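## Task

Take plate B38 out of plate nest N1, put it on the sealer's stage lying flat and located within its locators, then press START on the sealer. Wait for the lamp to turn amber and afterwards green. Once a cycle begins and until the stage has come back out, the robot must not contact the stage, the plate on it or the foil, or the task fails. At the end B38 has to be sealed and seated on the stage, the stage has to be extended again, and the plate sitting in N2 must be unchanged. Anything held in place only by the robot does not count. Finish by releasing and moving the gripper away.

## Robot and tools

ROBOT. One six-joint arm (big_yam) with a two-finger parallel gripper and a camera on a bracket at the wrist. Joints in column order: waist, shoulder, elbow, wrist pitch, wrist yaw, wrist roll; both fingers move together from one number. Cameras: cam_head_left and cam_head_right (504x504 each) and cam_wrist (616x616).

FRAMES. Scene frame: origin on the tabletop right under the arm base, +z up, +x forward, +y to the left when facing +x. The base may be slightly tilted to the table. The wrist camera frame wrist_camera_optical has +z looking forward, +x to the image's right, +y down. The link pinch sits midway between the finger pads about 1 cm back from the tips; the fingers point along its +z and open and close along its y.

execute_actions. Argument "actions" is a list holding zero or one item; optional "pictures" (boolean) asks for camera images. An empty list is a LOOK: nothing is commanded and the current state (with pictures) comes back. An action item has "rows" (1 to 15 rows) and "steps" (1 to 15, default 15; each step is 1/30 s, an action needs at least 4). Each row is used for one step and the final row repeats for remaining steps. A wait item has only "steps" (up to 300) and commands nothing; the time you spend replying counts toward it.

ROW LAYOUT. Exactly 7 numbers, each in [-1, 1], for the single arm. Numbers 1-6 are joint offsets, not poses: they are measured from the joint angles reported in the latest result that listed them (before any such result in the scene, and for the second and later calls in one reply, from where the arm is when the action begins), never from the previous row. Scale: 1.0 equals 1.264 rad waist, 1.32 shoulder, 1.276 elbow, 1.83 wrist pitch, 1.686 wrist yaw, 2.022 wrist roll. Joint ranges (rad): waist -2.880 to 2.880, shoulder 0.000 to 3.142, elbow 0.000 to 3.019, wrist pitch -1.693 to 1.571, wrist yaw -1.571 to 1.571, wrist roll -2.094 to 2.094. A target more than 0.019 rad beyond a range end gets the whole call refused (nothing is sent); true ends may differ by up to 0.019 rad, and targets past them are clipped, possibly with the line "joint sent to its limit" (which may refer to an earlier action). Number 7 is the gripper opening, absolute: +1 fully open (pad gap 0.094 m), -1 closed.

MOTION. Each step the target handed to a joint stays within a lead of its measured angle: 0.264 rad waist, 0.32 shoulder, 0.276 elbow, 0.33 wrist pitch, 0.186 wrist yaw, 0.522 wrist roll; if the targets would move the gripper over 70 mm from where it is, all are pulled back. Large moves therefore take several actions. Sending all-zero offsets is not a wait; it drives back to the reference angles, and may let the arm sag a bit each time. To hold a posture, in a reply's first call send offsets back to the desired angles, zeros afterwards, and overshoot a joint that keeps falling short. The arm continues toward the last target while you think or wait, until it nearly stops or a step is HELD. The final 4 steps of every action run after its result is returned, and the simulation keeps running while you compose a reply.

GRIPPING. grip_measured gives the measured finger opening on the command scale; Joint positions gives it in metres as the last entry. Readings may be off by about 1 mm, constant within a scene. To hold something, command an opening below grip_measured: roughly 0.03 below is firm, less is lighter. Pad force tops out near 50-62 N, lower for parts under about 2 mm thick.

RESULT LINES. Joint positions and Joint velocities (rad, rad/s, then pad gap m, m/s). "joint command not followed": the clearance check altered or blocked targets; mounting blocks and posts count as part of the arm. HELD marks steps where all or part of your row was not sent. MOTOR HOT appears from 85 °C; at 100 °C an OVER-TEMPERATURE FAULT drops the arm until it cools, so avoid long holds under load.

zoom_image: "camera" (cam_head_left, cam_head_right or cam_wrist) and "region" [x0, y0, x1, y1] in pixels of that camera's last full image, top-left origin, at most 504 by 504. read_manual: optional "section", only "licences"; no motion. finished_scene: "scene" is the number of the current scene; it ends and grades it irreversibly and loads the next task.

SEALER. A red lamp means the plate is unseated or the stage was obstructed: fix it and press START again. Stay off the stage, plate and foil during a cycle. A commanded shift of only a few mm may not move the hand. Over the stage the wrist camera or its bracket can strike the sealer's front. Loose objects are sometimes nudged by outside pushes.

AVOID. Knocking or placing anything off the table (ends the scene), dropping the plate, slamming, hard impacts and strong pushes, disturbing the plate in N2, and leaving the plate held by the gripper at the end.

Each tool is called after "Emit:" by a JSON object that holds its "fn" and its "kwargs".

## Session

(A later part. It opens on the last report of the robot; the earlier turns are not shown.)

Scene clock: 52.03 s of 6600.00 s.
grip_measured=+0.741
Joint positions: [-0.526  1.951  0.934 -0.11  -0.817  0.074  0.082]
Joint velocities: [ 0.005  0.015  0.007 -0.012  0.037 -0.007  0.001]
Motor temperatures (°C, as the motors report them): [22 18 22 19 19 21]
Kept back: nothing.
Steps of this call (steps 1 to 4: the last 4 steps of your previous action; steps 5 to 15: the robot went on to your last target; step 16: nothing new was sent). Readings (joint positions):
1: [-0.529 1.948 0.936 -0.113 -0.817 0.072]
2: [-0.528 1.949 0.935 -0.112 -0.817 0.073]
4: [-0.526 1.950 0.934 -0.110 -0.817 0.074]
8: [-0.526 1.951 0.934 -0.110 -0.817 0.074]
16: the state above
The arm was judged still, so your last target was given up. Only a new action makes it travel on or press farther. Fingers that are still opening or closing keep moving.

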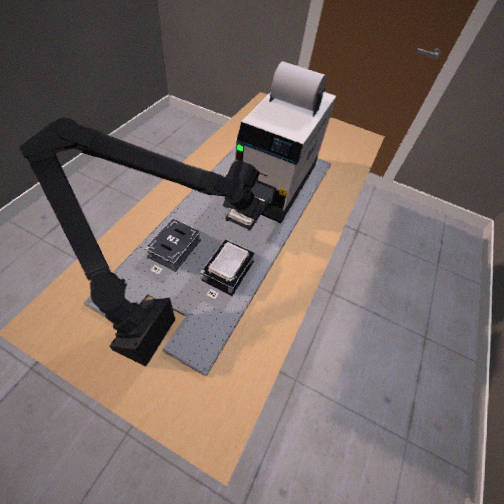

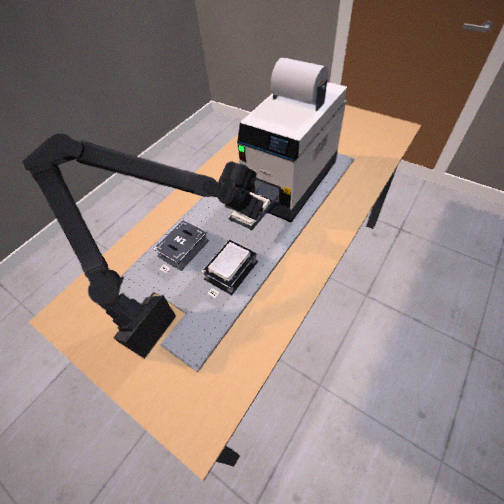

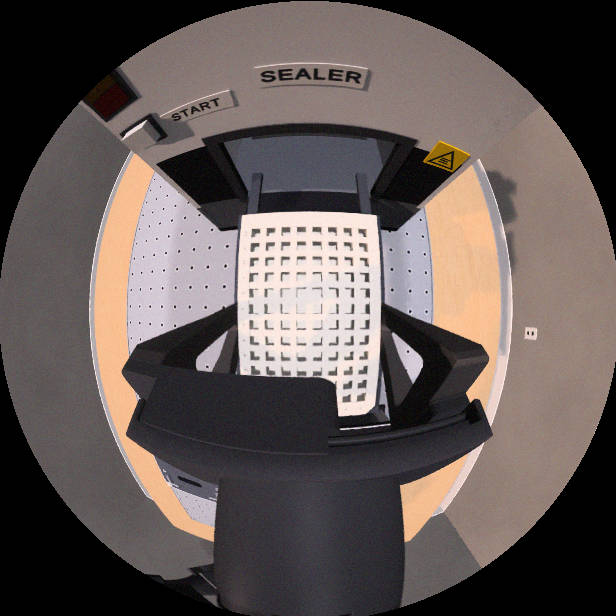

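Emit:
{"fn": "zoom_image", "kwargs": {"camera": "cam_wrist", "region": [350, 195, 410, 255]}}

Emit:
{"fn": "zoom_image", "kwargs": {"camera": "cam_wrist", "region": [210, 195, 270, 255]}}

Emit:
{"fn": "zoom_image", "kwargs": {"camera": "cam_wrist", "region": [320, 360, 420, 460]}}

Region (350, 195, 410, 255) of cam_wrist's 616x616 image, scaled by 8.400, with more detail than that image has.

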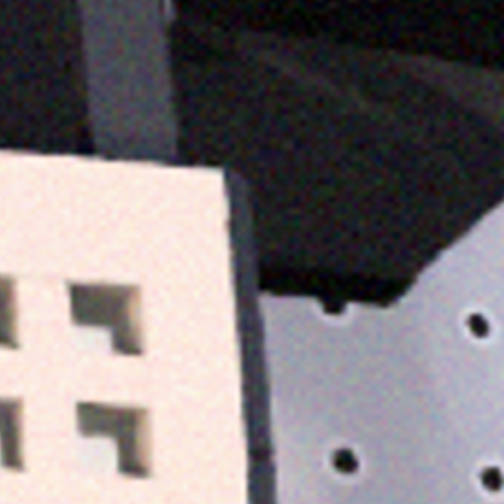

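Region (210, 195, 270, 255) of cam_wrist's 616x616 image, scaled by 8.400, with more detail than that image has.

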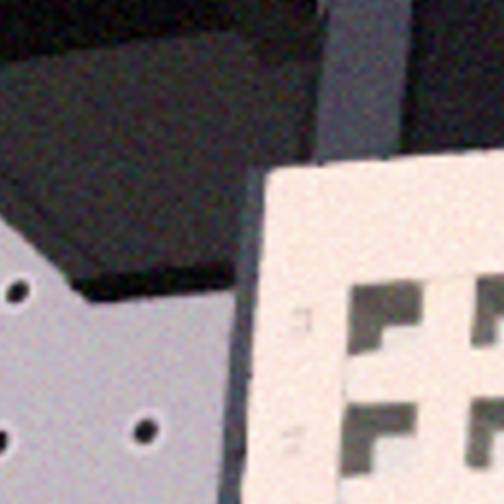

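Region (320, 360, 420, 460) of cam_wrist's 616x616 image, scaled by 5.040, with more detail than that image has.

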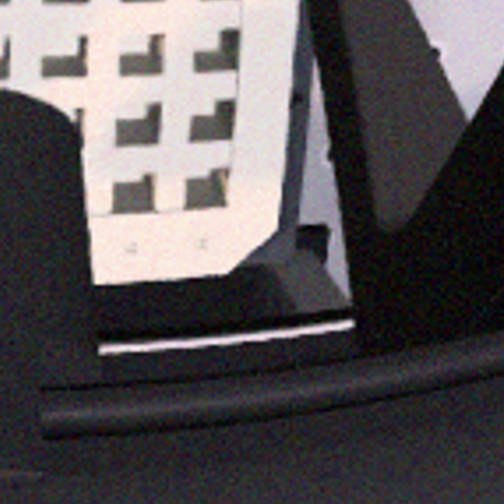

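Emit:
{"fn": "execute_actions", "kwargs": {"actions": [{"rows": [[0.0172,0.0121,-0.0047,0.0080,0.0015,0.0054,0.705],[0.0175,0.0124,-0.0050,0.0086,0.0016,0.0057,0.705],[0.0178,0.0127,-0.0053,0.0093,0.0017,0.0060,0.705],[0.0182,0.0130,-0.0056,0.0100,0.0018,0.0063,0.705],[0.0185,0.0134,-0.0059,0.0107,0.0020,0.0066,0.705],[0.0189,0.0137,-0.0062,0.0114,0.0021,0.0069,0.705],[0.0192,0.0140,-0.0065,0.0121,0.0022,0.0072,0.705],[0.0196,0.0144,-0.0068,0.0128,0.0023,0.0075,0.705],[0.0199,0.0147,-0.0071,0.0135,0.0024,0.0078,0.705],[0.0203,0.0150,-0.0074,0.0142,0.0025,0.0081,0.705],[0.0206,0.0153,-0.0077,0.0148,0.0026,0.0083,0.705],[0.0209,0.0156,-0.0080,0.0153,0.0027,0.0085,0.705]], "steps": 15}]}}

Emit:
{"fn": "execute_actions", "kwargs": {"actions": [{"steps": 12}], "pictures": true}}

Emit:
{"fn": "zoom_image", "kwargs": {"camera": "cam_wrist", "region": [200, 150, 420, 330]}}

Scene clock: 54.03 s of 6600.00 s.
grip_measured=+0.741
Joint positions: [-0.524  1.952  0.931 -0.1   -0.816  0.079  0.082]
Joint velocities: [ 0.015 -0.005 -0.046  0.037 -0.051  0.037  0.   ]
Motor temperatures (°C, as the motors report them): [22 18 22 19 19 21]
Steps of this call (steps 1 to 49: nothing new was sent; steps 50 to 60: the first 11 steps of this action). Readings (joint positions):
50: [-0.526 1.951 0.934 -0.110 -0.817 0.074]
51: [-0.526 1.951 0.934 -0.110 -0.817 0.075]
53: [-0.526 1.951 0.934 -0.109 -0.817 0.075]
57: [-0.525 1.952 0.934 -0.104 -0.816 0.077]
60: the state above

Scene clock: 54.43 s of 6600.00 s.
grip_measured=+0.741
Joint positions: [-0.523  1.954  0.93  -0.098 -0.815  0.082  0.082]
Joint velocities: [ 0.005 -0.015 -0.002 -0.007  0.007  0.007 -0.001]
Motor temperatures (°C, as the motors report them): [22 18 21 19 19 21]
Kept back: nothing.
Steps of this call (steps 1 to 4: the last 4 steps of your previous action; steps 5 to 12: the robot went on to your last target). Readings (joint positions):
1: [-0.524 1.952 0.930 -0.099 -0.816 0.080]
2: [-0.524 1.953 0.930 -0.098 -0.816 0.080]
4: [-0.523 1.954 0.930 -0.098 -0.816 0.081]
8: [-0.523 1.954 0.930 -0.098 -0.815 0.082]
12: the state above

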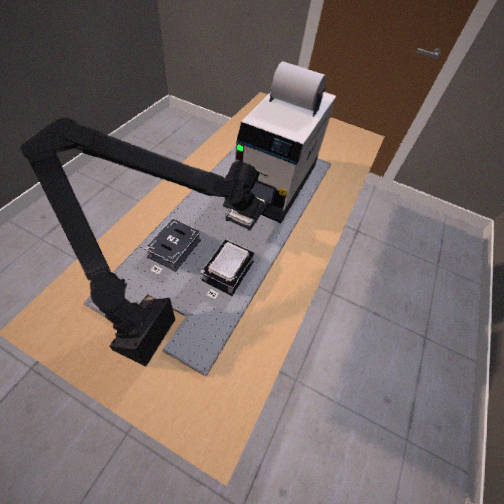

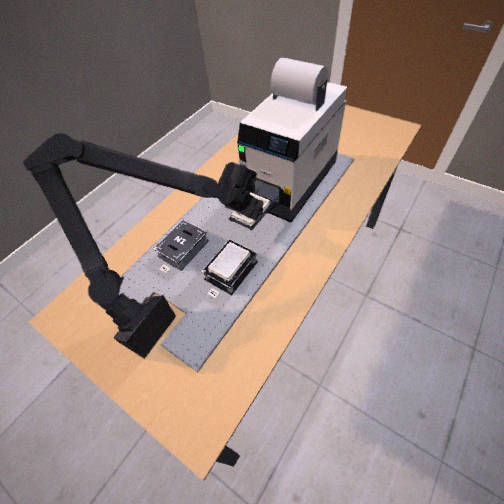

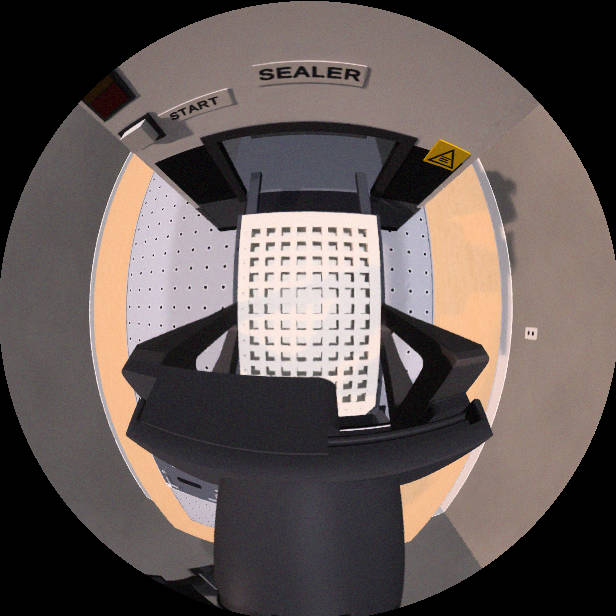

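Region (200, 150, 420, 330) of cam_wrist's 616x616 image, scaled by 2.291, with more detail than that image has; it fills the top 412 rows of this view, and the rest is white.

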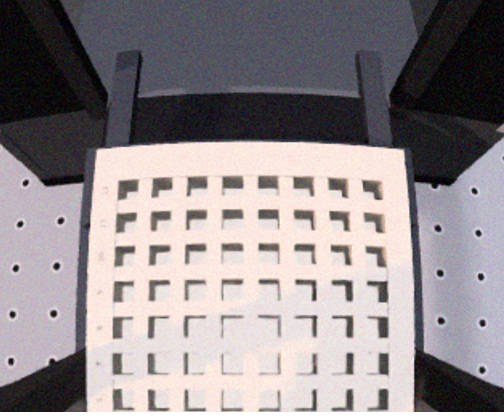

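Emit:
{"fn": "execute_actions", "kwargs": {"actions": [{"rows": [[0.0185,0.0125,-0.0040,0.0080,0.0012,0.0040,0.705],[0.0192,0.0130,-0.0045,0.0085,0.0014,0.0044,0.705],[0.0199,0.0135,-0.0049,0.0088,0.0015,0.0047,0.705],[0.0204,0.0140,-0.0051,0.0093,0.0016,0.0048,0.705],[0.0208,0.0144,-0.0054,0.0101,0.0017,0.0050,0.705],[0.0211,0.0149,-0.0058,0.0109,0.0019,0.0052,0.705],[0.0215,0.0153,-0.0061,0.0117,0.0020,0.0054,0.705],[0.0218,0.0158,-0.0065,0.0125,0.0021,0.0057,0.705],[0.0222,0.0162,-0.0068,0.0133,0.0022,0.0059,0.705],[0.0225,0.0167,-0.0072,0.0141,0.0024,0.0061,0.705],[0.0228,0.0171,-0.0075,0.0149,0.0025,0.0063,0.705],[0.0231,0.0175,-0.0078,0.0157,0.0026,0.0065,0.705]], "steps": 15}]}}

Emit:
{"fn": "execute_actions", "kwargs": {"actions": [{"steps": 12}], "pictures": true}}

Emit:
{"fn": "zoom_image", "kwargs": {"camera": "cam_wrist", "region": [200, 150, 420, 330]}}

Emit:
{"fn": "zoom_image", "kwargs": {"camera": "cam_head_right", "region": [215, 175, 295, 245]}}

Scene clock: 55.40 s of 6600.00 s.
grip_measured=+0.741
Joint positions: [-0.523  1.954  0.928 -0.089 -0.815  0.085  0.082]
Joint velocities: [ 0.005  0.015 -0.027  0.027  0.037  0.007 -0.   ]
Motor temperatures (°C, as the motors report them): [22 18 21 19 19 21]
Steps of this call (steps 1 to 15: the robot went on to your last target; steps 16 to 18: nothing new was sent; steps 19 to 29: the first 11 steps of this action). Readings (joint positions):
19: [-0.523 1.954 0.930 -0.098 -0.815 0.082]
20: [-0.523 1.954 0.930 -0.098 -0.815 0.082]
22: [-0.523 1.954 0.930 -0.097 -0.815 0.082]
26: [-0.523 1.954 0.929 -0.093 -0.815 0.083]
29: the state above

Scene clock: 55.80 s of 6600.00 s.
grip_measured=+0.741
Joint positions: [-0.523  1.954  0.927 -0.085 -0.815  0.087  0.082]
Joint velocities: [-0.015 -0.015 -0.022 -0.017 -0.022  0.007  0.   ]
Motor temperatures (°C, as the motors report them): [22 18 21 19 19 21]
Kept back: nothing.
Steps of this call (steps 1 to 4: the last 4 steps of your previous action; steps 5 to 12: the robot went on to your last target). Readings (joint positions):
1: [-0.523 1.954 0.927 -0.087 -0.815 0.085]
2: [-0.523 1.954 0.927 -0.086 -0.815 0.086]
4: [-0.523 1.954 0.927 -0.085 -0.815 0.087]
8: [-0.523 1.954 0.927 -0.085 -0.815 0.087]
12: the state above

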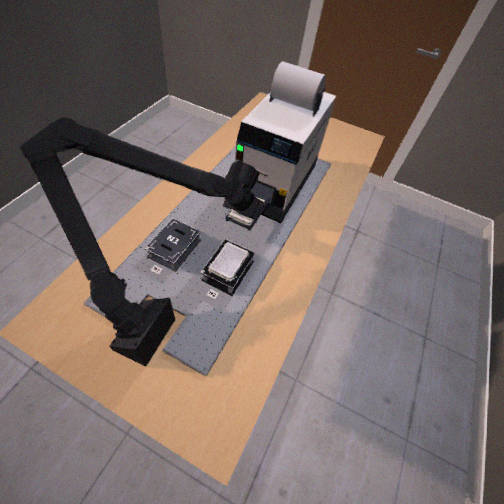

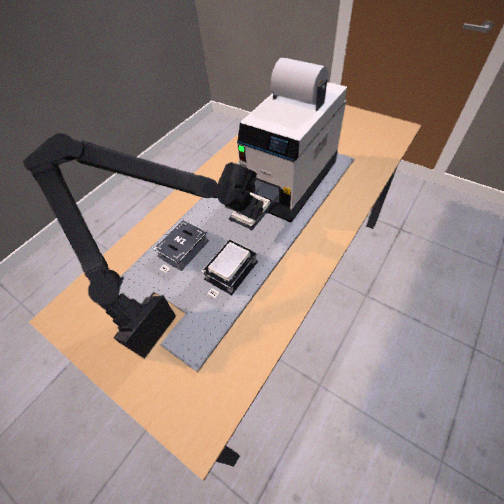

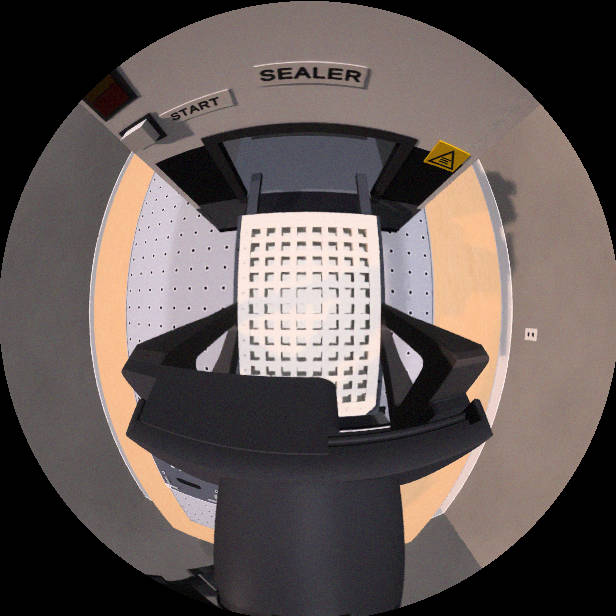

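Region (200, 150, 420, 330) of cam_wrist's 616x616 image, scaled by 2.291, with more detail than that image has; it fills the top 412 rows of this view, and the rest is white.

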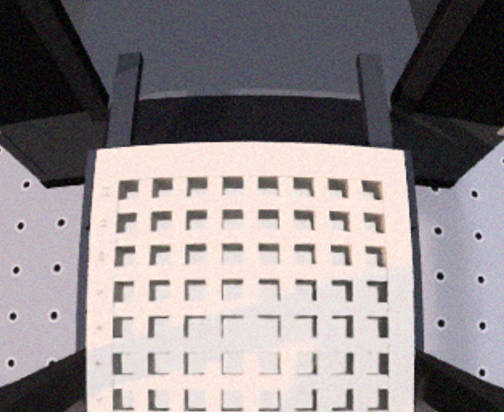

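Region (215, 175, 295, 245) of cam_head_right's 504x504 image, scaled by 6.300, with more detail than that image has; it fills the top 441 rows of this view, and the rest is white.

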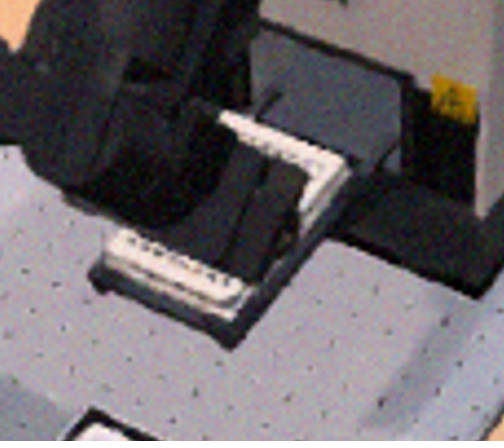

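Emit:
{"fn": "zoom_image", "kwargs": {"camera": "cam_wrist", "region": [350, 195, 410, 255]}}

Emit:
{"fn": "zoom_image", "kwargs": {"camera": "cam_wrist", "region": [210, 195, 270, 255]}}

Emit:
{"fn": "zoom_image", "kwargs": {"camera": "cam_wrist", "region": [320, 360, 420, 460]}}

Emit:
{"fn": "zoom_image", "kwargs": {"camera": "cam_head_left", "region": [210, 180, 280, 245]}}

Region (350, 195, 410, 255) of cam_wrist's 616x616 image, scaled by 8.400, with more detail than that image has.

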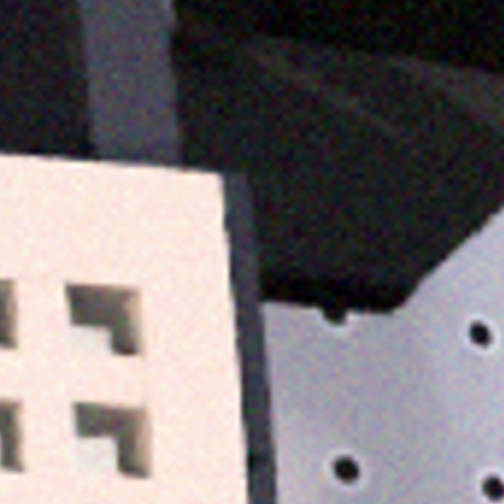

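Region (210, 195, 270, 255) of cam_wrist's 616x616 image, scaled by 8.400, with more detail than that image has.

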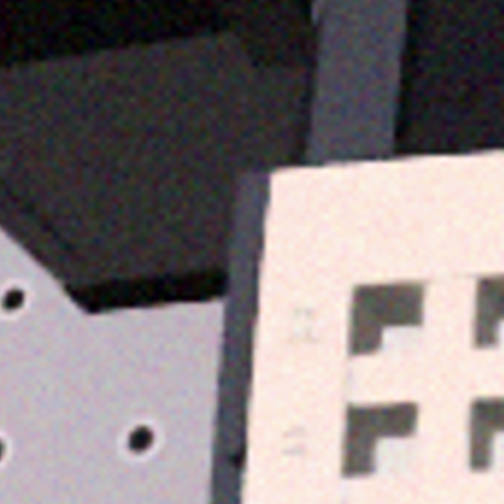

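Region (320, 360, 420, 460) of cam_wrist's 616x616 image, scaled by 5.040, with more detail than that image has.

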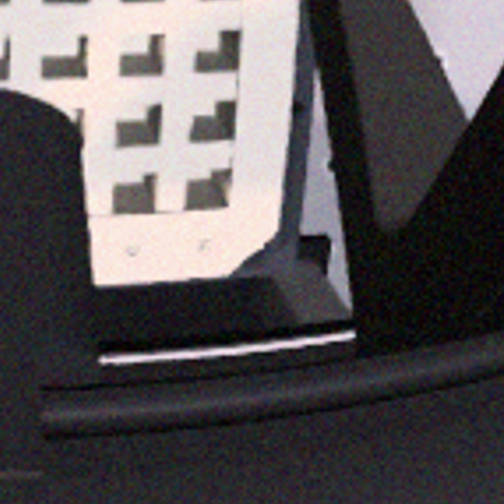

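Region (210, 180, 280, 245) of cam_head_left's 504x504 image, scaled by 7.200, with more detail than that image has; it fills the top 468 rows of this view, and the rest is white.

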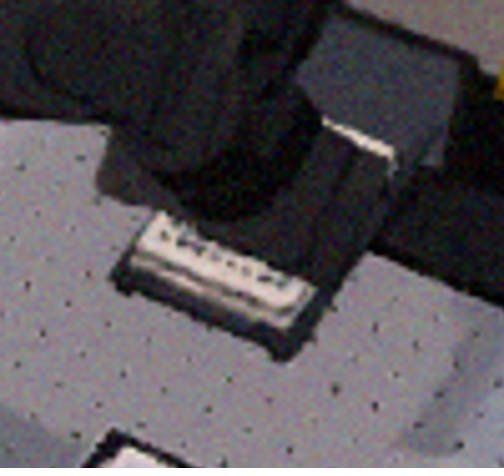

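Emit:
{"fn": "execute_actions", "kwargs": {"actions": [{"rows": [[0.0231,0.0175,-0.0045,0.007,0.0026,0.003,0.705],[0.0231,0.0175,-0.0050,0.007,0.0026,0.003,0.705],[0.0231,0.0175,-0.0054,0.007,0.0026,0.003,0.705],[0.0231,0.0175,-0.0058,0.007,0.0026,0.003,0.705],[0.0231,0.0175,-0.0062,0.007,0.0026,0.003,0.705],[0.0231,0.0175,-0.0066,0.007,0.0026,0.003,0.705],[0.0231,0.0175,-0.0070,0.007,0.0026,0.003,0.705],[0.0231,0.0175,-0.0073,0.007,0.0026,0.003,0.705]], "steps": 15}]}}

Emit:
{"fn": "execute_actions", "kwargs": {"actions": [{"steps": 10}], "pictures": true}}

Emit:
{"fn": "zoom_image", "kwargs": {"camera": "cam_wrist", "region": [200, 150, 420, 330]}}

Scene clock: 59.17 s of 6600.00 s.
grip_measured=+0.741
Joint positions: [-0.523  1.954  0.927 -0.085 -0.815  0.087  0.082]
Joint velocities: [ 0.005 -0.015 -0.027 -0.022  0.051 -0.007 -0.001]
Motor temperatures (°C, as the motors report them): [22 18 21 19 20 21]
Steps of this call (steps 1 to 15: the robot went on to your last target; steps 16 to 90: nothing new was sent; steps 91 to 101: the first 11 steps of this action). Readings (joint positions):
91: [-0.523 1.954 0.927 -0.085 -0.815 0.087]
92: [-0.523 1.954 0.927 -0.085 -0.815 0.087]
94: [-0.523 1.954 0.927 -0.085 -0.815 0.087]
98: [-0.523 1.954 0.927 -0.085 -0.815 0.087]
101: the state above

Scene clock: 59.50 s of 6600.00 s.
grip_measured=+0.741
Joint positions: [-0.523  1.954  0.927 -0.085 -0.815  0.087  0.082]
Joint velocities: [-0.005  0.015  0.002  0.017 -0.007  0.022  0.   ]
Motor temperatures (°C, as the motors report them): [22 18 21 19 20 21]
Kept back: nothing.
Steps of this call (steps 1 to 4: the last 4 steps of your previous action; steps 5 to 10: the robot went on to your last target). Readings (joint positions):
1: [-0.523 1.954 0.927 -0.085 -0.815 0.087]
2: [-0.523 1.954 0.927 -0.085 -0.815 0.087]
4: [-0.523 1.954 0.927 -0.085 -0.815 0.087]
8: [-0.523 1.954 0.927 -0.085 -0.815 0.087]
10: the state above

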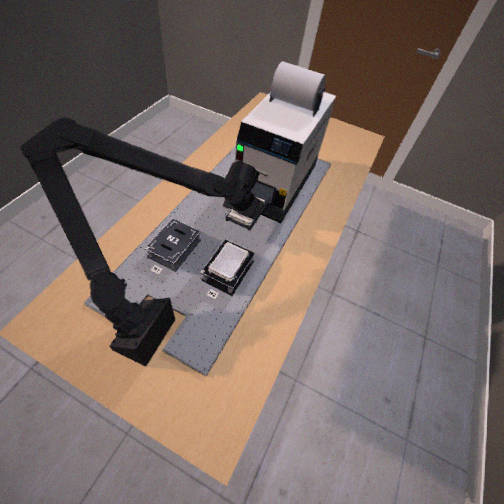

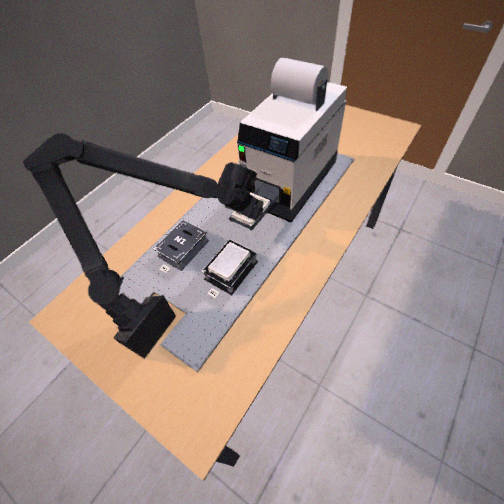

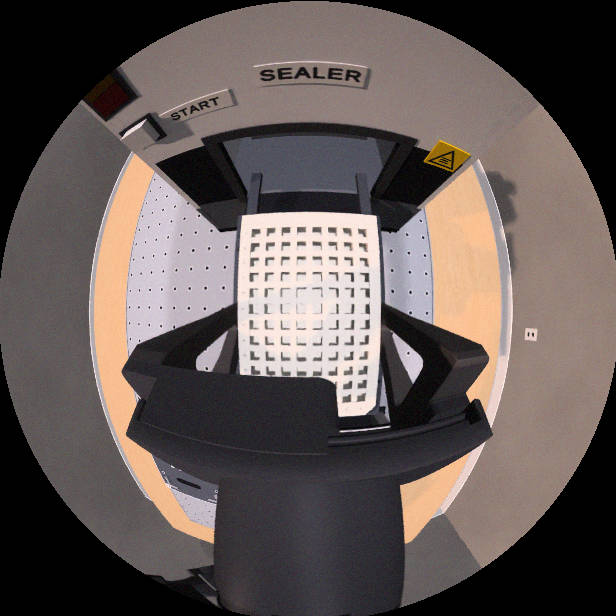

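Region (200, 150, 420, 330) of cam_wrist's 616x616 image, scaled by 2.291, with more detail than that image has; it fills the top 412 rows of this view, and the rest is white.

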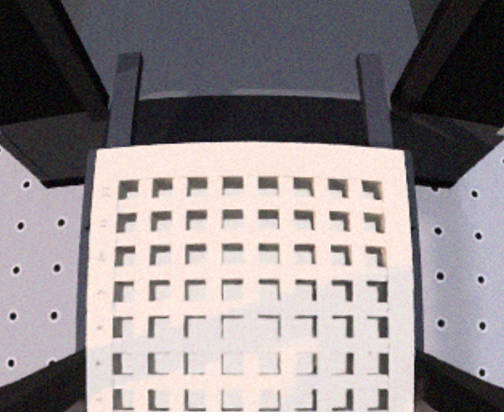

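Emit:
{"fn": "execute_actions", "kwargs": {"actions": [{"rows": [[0.012,0.008,0.004,0.003,0,0,0.705],[0.008,0.005,0.008,0.002,0,0,0.72],[0.008,0.005,0.008,0.002,0,0,0.74],[0.008,0.005,0.008,0.002,0,0,0.76],[0.008,0.005,0.008,0.002,0,0,0.78],[0.008,0.005,0.008,0.002,0,0,0.81],[0.008,0.005,0.008,0.002,0,0,0.85],[0.008,0.005,0.008,0.002,0,0,0.90],[0.008,0.005,0.008,0.002,0,0,0.95],[0.008,0.005,0.008,0.002,0,0,1.0]], "steps": 15}]}}

Emit:
{"fn": "execute_actions", "kwargs": {"actions": [{"steps": 10}], "pictures": true}}

Emit:
{"fn": "zoom_image", "kwargs": {"camera": "cam_wrist", "region": [200, 150, 420, 330]}}

Emit:
{"fn": "zoom_image", "kwargs": {"camera": "cam_head_right", "region": [215, 175, 295, 245]}}

Scene clock: 60.40 s of 6600.00 s.
grip_measured=+1.000
Joint positions: [-0.523  1.954  0.927 -0.085 -0.815  0.087  0.094]
Joint velocities: [-0.005  0.005  0.002 -0.012  0.095 -0.037  0.   ]
Motor temperatures (°C, as the motors report them): [22 18 21 19 20 21]
Steps of this call (steps 1 to 15: the robot went on to your last target; step 16: nothing new was sent; steps 17 to 27: the first 11 steps of this action). Readings (joint positions):
17: [-0.523 1.954 0.927 -0.085 -0.815 0.087]
18: [-0.523 1.954 0.927 -0.085 -0.815 0.087]
20: [-0.523 1.954 0.927 -0.085 -0.815 0.087]
24: [-0.523 1.954 0.927 -0.085 -0.815 0.087]
27: the state above

Scene clock: 60.73 s of 6600.00 s.
grip_measured=+1.000
Joint positions: [-0.523  1.954  0.927 -0.085 -0.815  0.087  0.094]
Joint velocities: [-0.015 -0.005 -0.002 -0.002  0.051  0.066  0.   ]
Motor temperatures (°C, as the motors report them): [22 18 21 19 20 21]
Kept back: nothing.
Steps of this call (steps 1 to 4: the last 4 steps of your previous action; steps 5 to 10: the robot went on to your last target). Readings (joint positions):
1: [-0.523 1.954 0.927 -0.085 -0.815 0.087]
2: [-0.523 1.954 0.927 -0.085 -0.815 0.087]
4: [-0.523 1.954 0.927 -0.085 -0.815 0.087]
8: [-0.523 1.954 0.927 -0.085 -0.815 0.087]
10: the state above

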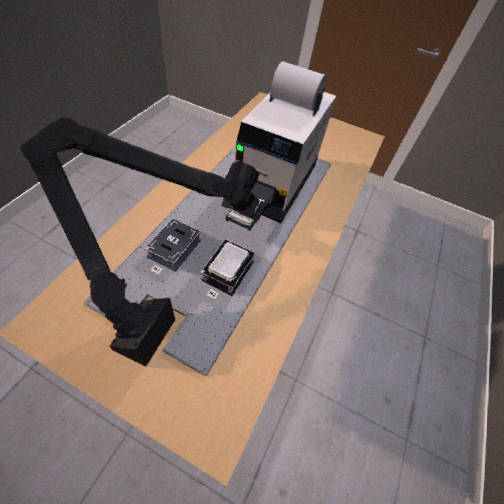

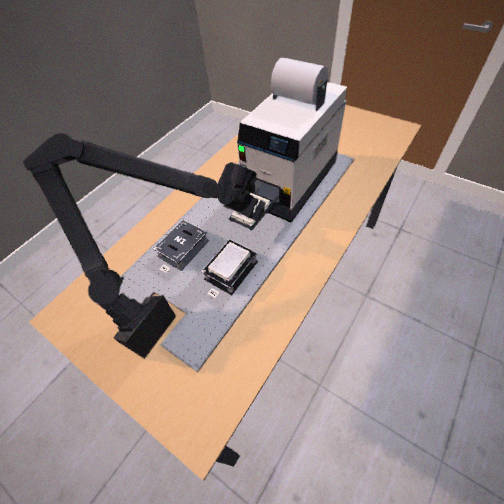

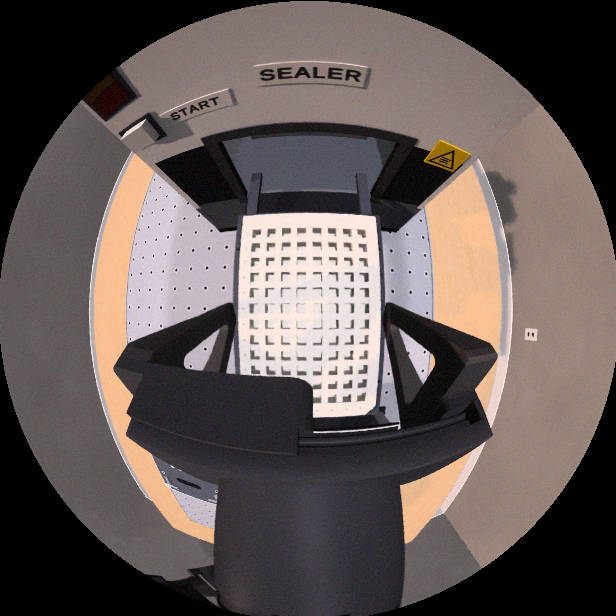

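Region (200, 150, 420, 330) of cam_wrist's 616x616 image, scaled by 2.291, with more detail than that image has; it fills the top 412 rows of this view, and the rest is white.

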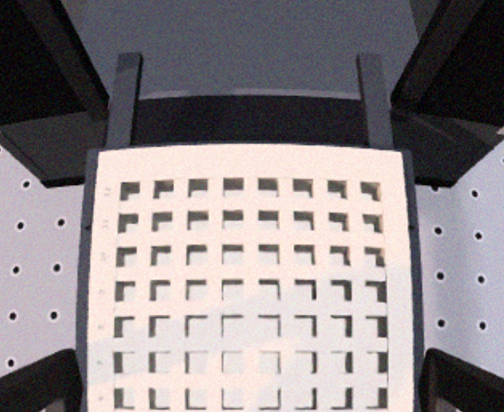

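Region (215, 175, 295, 245) of cam_head_right's 504x504 image, scaled by 6.300, with more detail than that image has; it fills the top 441 rows of this view, and the rest is white.

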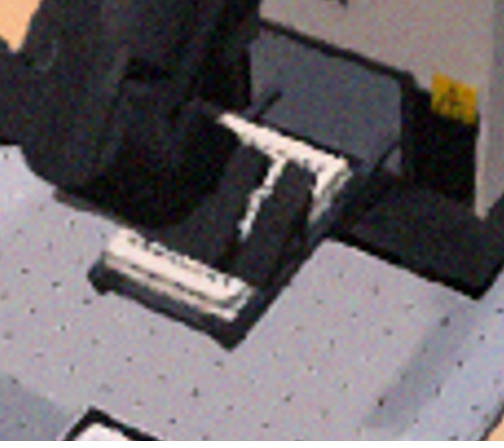

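Emit:
{"fn": "zoom_image", "kwargs": {"camera": "cam_wrist", "region": [300, 340, 420, 460]}}

Emit:
{"fn": "zoom_image", "kwargs": {"camera": "cam_wrist", "region": [330, 190, 410, 270]}}

Emit:
{"fn": "zoom_image", "kwargs": {"camera": "cam_wrist", "region": [210, 190, 290, 270]}}

Region (300, 340, 420, 460) of cam_wrist's 616x616 image, scaled by 4.200, with more detail than that image has.

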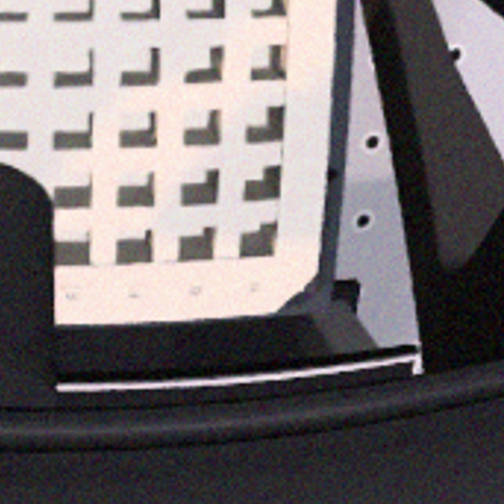

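Region (330, 190, 410, 270) of cam_wrist's 616x616 image, scaled by 6.300, with more detail than that image has.

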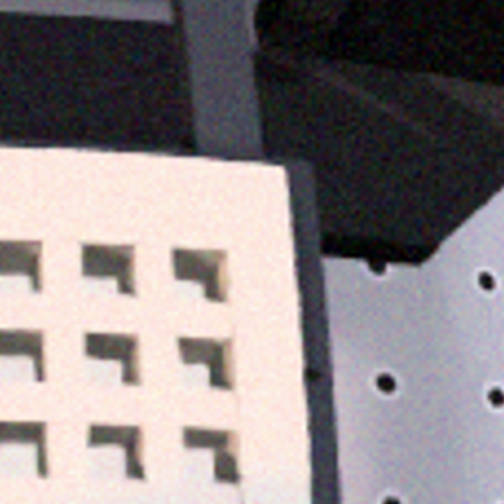

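Region (210, 190, 290, 270) of cam_wrist's 616x616 image, scaled by 6.300, with more detail than that image has.

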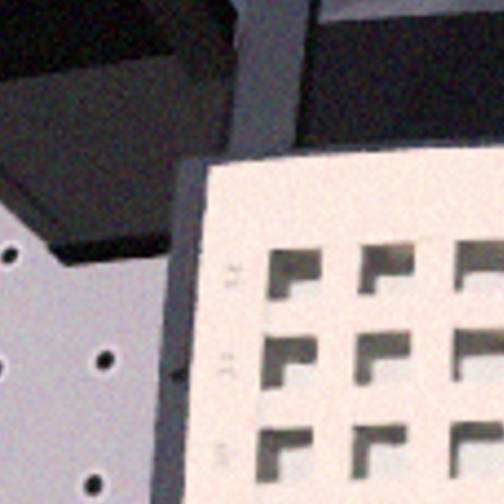

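Emit:
{"fn": "execute_actions", "kwargs": {"actions": [{"rows": [[-0.004,-0.003,0.028,-0.005,-0.002,-0.005,1],[-0.0055,-0.0045,0.031,-0.008,-0.0025,-0.0063,1],[-0.008,-0.0067,0.033,-0.013,-0.0033,-0.0083,1],[-0.011,-0.0095,0.036,-0.019,-0.0043,-0.011,1],[-0.0145,-0.0127,0.039,-0.0255,-0.0054,-0.0138,1],[-0.018,-0.016,0.042,-0.0325,-0.0065,-0.0167,1],[-0.0215,-0.019,0.045,-0.039,-0.0076,-0.0195,1],[-0.0245,-0.022,0.048,-0.045,-0.0085,-0.022,1],[-0.027,-0.0243,0.050,-0.050,-0.0093,-0.024,1],[-0.029,-0.026,0.0518,-0.054,-0.0099,-0.0257,1],[-0.0304,-0.0272,0.0529,-0.0564,-0.0103,-0.0268,1],[-0.031,-0.0277,0.0533,-0.0574,-0.0104,-0.0272,1]], "steps": 15}]}}

Emit:
{"fn": "execute_actions", "kwargs": {"actions": [{"rows": [[-0.006,-0.006,0.0,-0.006,-0.002,-0.006,1],[-0.012,-0.013,-0.010,-0.010,-0.004,-0.011,1],[-0.021,-0.024,-0.024,-0.016,-0.006,-0.019,1],[-0.032,-0.037,-0.040,-0.024,-0.009,-0.029,1],[-0.044,-0.052,-0.058,-0.033,-0.012,-0.041,1],[-0.057,-0.067,-0.077,-0.042,-0.015,-0.053,1],[-0.070,-0.083,-0.096,-0.051,-0.018,-0.066,1],[-0.082,-0.097,-0.114,-0.060,-0.021,-0.077,1],[-0.093,-0.110,-0.130,-0.067,-0.024,-0.088,1],[-0.102,-0.121,-0.143,-0.074,-0.0265,-0.097,1],[-0.109,-0.129,-0.153,-0.079,-0.028,-0.103,1],[-0.113,-0.134,-0.159,-0.082,-0.029,-0.107,1],[-0.1147,-0.136,-0.161,-0.083,-0.0295,-0.1085,1]], "steps": 15}]}}

Emit:
{"fn": "execute_actions", "kwargs": {"actions": [{"steps": 16}], "pictures": true}}

Scene clock: 62.33 s of 6600.00 s.
grip_measured=+1.000
Joint positions: [-0.536  1.937  0.95  -0.166 -0.829  0.058  0.094]
Joint velocities: [-0.103 -0.132  0.076 -0.203 -0.037 -0.11   0.   ]
Motor temperatures (°C, as the motors report them): [22 18 21 19 20 21]
Steps of this call (steps 1 to 15: the robot went on to your last target; steps 16 to 37: nothing new was sent; steps 38 to 48: the first 11 steps of this action). Readings (joint positions):
38: [-0.523 1.954 0.927 -0.085 -0.816 0.087]
39: [-0.523 1.954 0.927 -0.086 -0.816 0.086]
41: [-0.523 1.954 0.929 -0.096 -0.818 0.083]
45: [-0.526 1.949 0.940 -0.137 -0.825 0.069]
48: the state above

Scene clock: 62.83 s of 6600.00 s.
grip_measured=+1.000
Joint positions: [-0.648  1.785  0.79  -0.291 -0.872 -0.079  0.094]
Joint velocities: [-0.601 -0.532 -0.559 -0.403 -0.081 -0.549  0.   ]
Motor temperatures (°C, as the motors report them): [22 18 21 19 20 21]
Steps of this call (steps 1 to 4: the last 4 steps of your previous action; steps 5 to 15: the first 11 steps of this action, its rows measured from where the robot was after step 4). Readings (joint positions):
4: [-0.549 1.924 0.958 -0.177 -0.830 0.048]
5: [-0.550 1.922 0.958 -0.177 -0.830 0.048]
6: [-0.552 1.920 0.958 -0.179 -0.832 0.046]
8: [-0.554 1.910 0.946 -0.189 -0.838 0.033]
12: [-0.591 1.846 0.861 -0.244 -0.859 -0.025]
15: the state above

Scene clock: 63.37 s of 6600.00 s.
grip_measured=+1.000
Joint positions: [-0.703  1.743  0.752 -0.321 -0.878 -0.159  0.094]
Joint velocities: [-0.015 -0.024  0.012  0.017  0.007 -0.095  0.   ]
Motor temperatures (°C, as the motors report them): [22 18 21 19 20 21]
Kept back: nothing.
Steps of this call (steps 1 to 4: the last 4 steps of your previous action; steps 5 to 16: the robot went on to your last target). Readings (joint positions):
1: [-0.667 1.768 0.773 -0.303 -0.874 -0.095]
2: [-0.683 1.756 0.761 -0.312 -0.875 -0.108]
4: [-0.701 1.744 0.752 -0.320 -0.876 -0.127]
8: [-0.703 1.743 0.752 -0.321 -0.877 -0.147]
16: the state above

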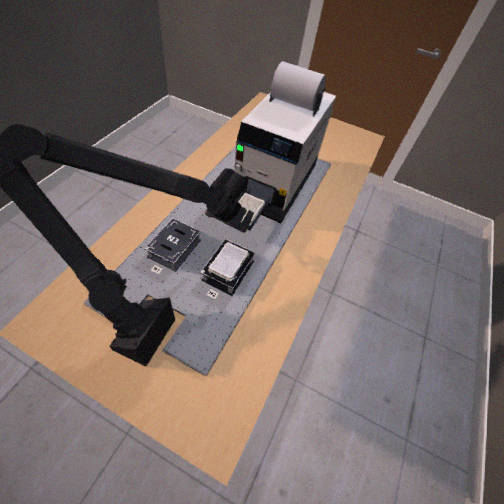

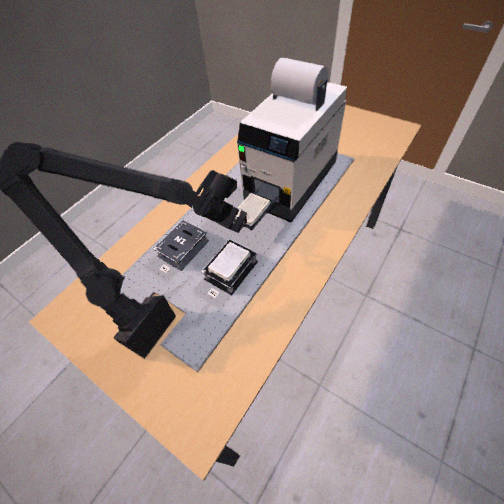

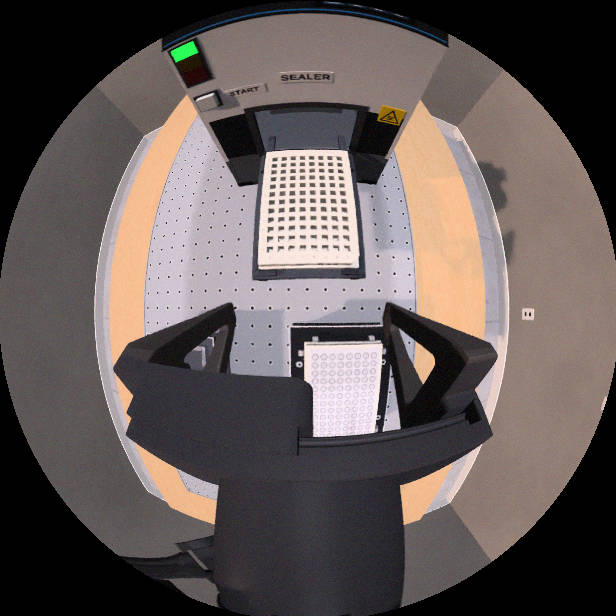

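Emit:
{"fn": "zoom_image", "kwargs": {"camera": "cam_wrist", "region": [235, 130, 385, 295]}}

Emit:
{"fn": "zoom_image", "kwargs": {"camera": "cam_wrist", "region": [245, 235, 375, 290]}}

Emit:
{"fn": "zoom_image", "kwargs": {"camera": "cam_head_right", "region": [215, 175, 295, 245]}}

Region (235, 130, 385, 295) of cam_wrist's 616x616 image, scaled by 3.055, with more detail than that image has; it fills the left 458 columns of this view, and the rest is white.

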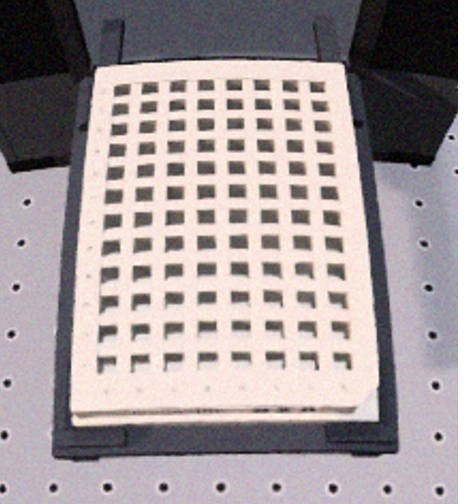

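Region (245, 235, 375, 290) of cam_wrist's 616x616 image, scaled by 3.877, with more detail than that image has; it fills the top 213 rows of this view, and the rest is white.

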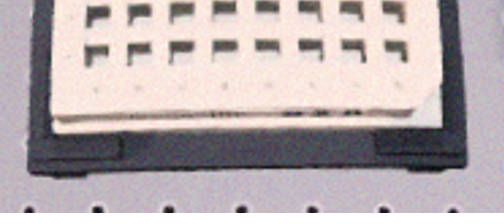

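Region (215, 175, 295, 245) of cam_head_right's 504x504 image, scaled by 6.300, with more detail than that image has; it fills the top 441 rows of this view, and the rest is white.

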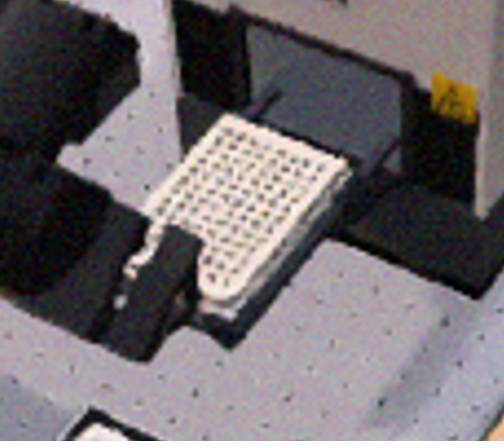

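Emit:
{"fn": "zoom_image", "kwargs": {"camera": "cam_wrist", "region": [150, 20, 350, 200]}}

Emit:
{"fn": "zoom_image", "kwargs": {"camera": "cam_head_right", "region": [225, 120, 305, 200]}}

Region (150, 20, 350, 200) of cam_wrist's 616x616 image, scaled by 2.520, with more detail than that image has; it fills the top 454 rows of this view, and the rest is white.

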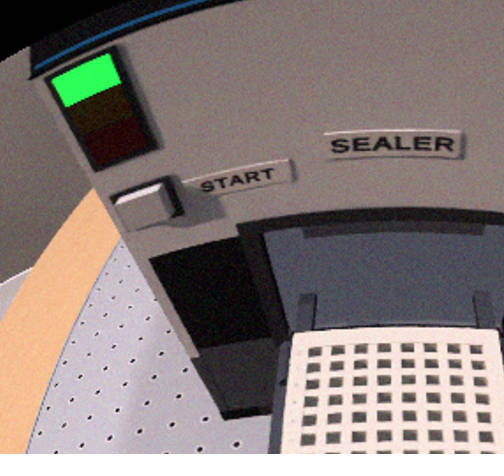

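Region (225, 120, 305, 200) of cam_head_right's 504x504 image, scaled by 6.300, with more detail than that image has.

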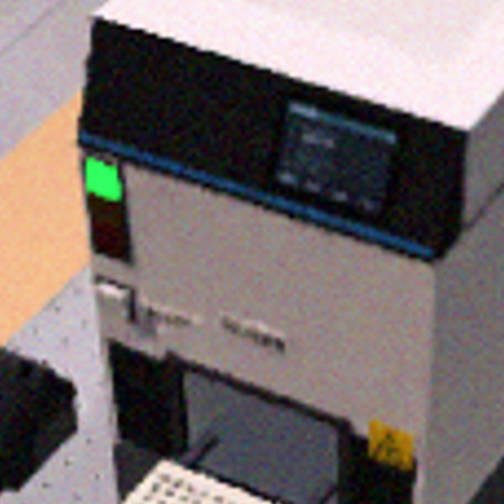

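Emit:
{"fn": "execute_actions", "kwargs": {"actions": [{"rows": [[0.006,0.004,0.004,0.0079,0.0027,0.0062,0.9],[0.009,0.006,0.002,0.0137,0.0049,0.0099,0.75],[0.012,0.008,0,0.0234,0.0085,0.0161,0.6],[0.013,0.0081,-0.0004,0.0367,0.0134,0.0246,0.45],[0.0158,0.0084,-0.0017,0.0535,0.0197,0.0353,0.3],[0.0206,0.0089,-0.0037,0.0736,0.0272,0.0481,0.15],[0.0271,0.0096,-0.0066,0.0967,0.0358,0.0628,0.0],[0.0353,0.0105,-0.0102,0.1227,0.0454,0.0794,-0.15],[0.045,0.0115,-0.0144,0.151,0.056,0.0974,-0.3],[0.0562,0.0127,-0.0193,0.1814,0.0673,0.1168,-0.45],[0.0686,0.014,-0.0247,0.2135,0.0793,0.1373,-0.6],[0.082,0.0154,-0.0306,0.2469,0.0917,0.1585,-0.75],[0.0962,0.0169,-0.0368,0.2811,0.1044,0.1804,-0.87],[0.111,0.0185,-0.0433,0.3159,0.1174,0.2025,-0.95],[0.1262,0.0201,-0.05,0.3506,0.1303,0.2246,-1]], "steps": 15}]}}

Emit:
{"fn": "execute_actions", "kwargs": {"actions": [{"rows": [[0.0765,0.0157,-0.0196,0.1278,0.0334,0.1135,-1],[0.0917,0.0173,-0.0263,0.1612,0.0458,0.1347,-1],[0.1065,0.0189,-0.0328,0.1933,0.0578,0.1552,-1],[0.1207,0.0204,-0.039,0.2237,0.0691,0.1746,-1],[0.1341,0.0218,-0.0449,0.252,0.0797,0.1926,-1],[0.1465,0.0231,-0.0503,0.278,0.0893,0.2092,-1],[0.1577,0.0243,-0.0552,0.3011,0.0979,0.2239,-1],[0.1674,0.0253,-0.0594,0.3212,0.1054,0.2367,-1],[0.1756,0.0262,-0.063,0.338,0.1117,0.2474,-1],[0.1821,0.0269,-0.0659,0.3513,0.1166,0.2559,-1],[0.1869,0.0274,-0.0679,0.361,0.1202,0.2621,-1],[0.1897,0.0277,-0.0692,0.3668,0.1224,0.2658,-1],[0.1907,0.0278,-0.0696,0.3687,0.1231,0.267,-1]], "steps": 15}]}}

Emit:
{"fn": "execute_actions", "kwargs": {"actions": [{"steps": 20}], "pictures": true}}

Scene clock: 67.73 s of 6600.00 s.
grip_measured=-0.525
Joint positions: [-0.673  1.744  0.737 -0.047 -0.76  -0.013  0.022]
Joint velocities: [ 0.357  0.024 -0.125  1.546  0.476  0.813 -0.146]
Motor temperatures (°C, as the motors report them): [22 18 21 19 20 21]
Steps of this call (steps 1 to 15: the robot went on to your last target; steps 16 to 90: nothing new was sent; then 1.00 s passed at rest; steps 91 to 101: the first 11 steps of this action). Readings (joint positions):
91: [-0.703 1.743 0.752 -0.321 -0.877 -0.161]
92: [-0.703 1.743 0.752 -0.319 -0.874 -0.159]
94: [-0.703 1.743 0.752 -0.301 -0.863 -0.148]
98: [-0.698 1.743 0.749 -0.189 -0.815 -0.090]
101: the state above

Scene clock: 68.23 s of 6600.00 s.
grip_measured=-0.987
Joint positions: [-0.389  1.767  0.636  0.785 -0.483  0.539  0.001]
Joint velocities: [ 0.239  0.015 -0.12   0.779  0.227  0.725  0.   ]
Motor temperatures (°C, as the motors report them): [22 18 21 19 20 21]
Steps of this call (steps 1 to 4: the last 4 steps of your previous action; steps 5 to 15: the first 11 steps of this action, its rows measured from where the robot was after step 4). Readings (joint positions):
4: [-0.605 1.751 0.710 0.188 -0.676 0.127]
5: [-0.582 1.753 0.701 0.258 -0.645 0.170]
6: [-0.558 1.757 0.693 0.331 -0.619 0.212]
8: [-0.507 1.762 0.680 0.464 -0.577 0.297]
12: [-0.425 1.766 0.653 0.679 -0.513 0.450]
15: the state above

Scene clock: 68.90 s of 6600.00 s.
grip_measured=-0.987
Joint positions: [-0.376  1.772  0.627  0.847 -0.471  0.656  0.001]
Joint velocities: [ 0.005  0.005  0.012 -0.002 -0.037 -0.022 -0.001]
Motor temperatures (°C, as the motors report them): [22 18 21 19 20 21]
Kept back: nothing.
Steps of this call (steps 1 to 4: the last 4 steps of your previous action; steps 5 to 20: the robot went on to your last target). Readings (joint positions):
1: [-0.383 1.767 0.633 0.808 -0.478 0.562]
2: [-0.378 1.768 0.630 0.824 -0.474 0.581]
4: [-0.376 1.769 0.628 0.841 -0.473 0.608]
8: [-0.376 1.771 0.627 0.847 -0.471 0.637]
20: the state above

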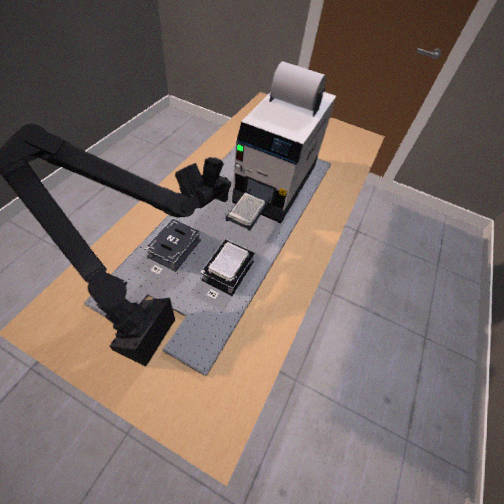

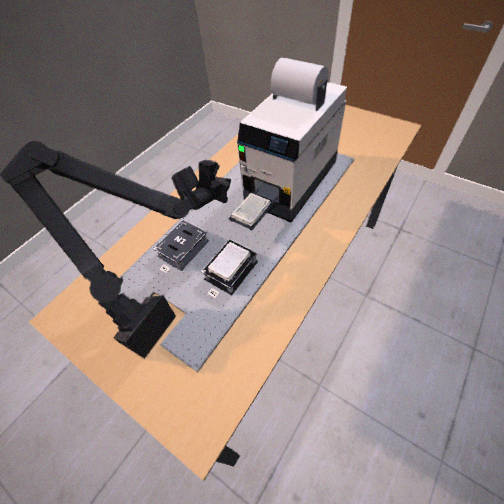

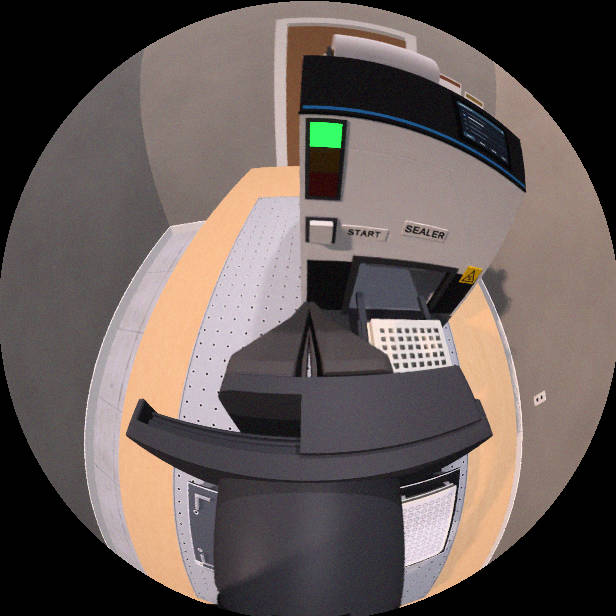

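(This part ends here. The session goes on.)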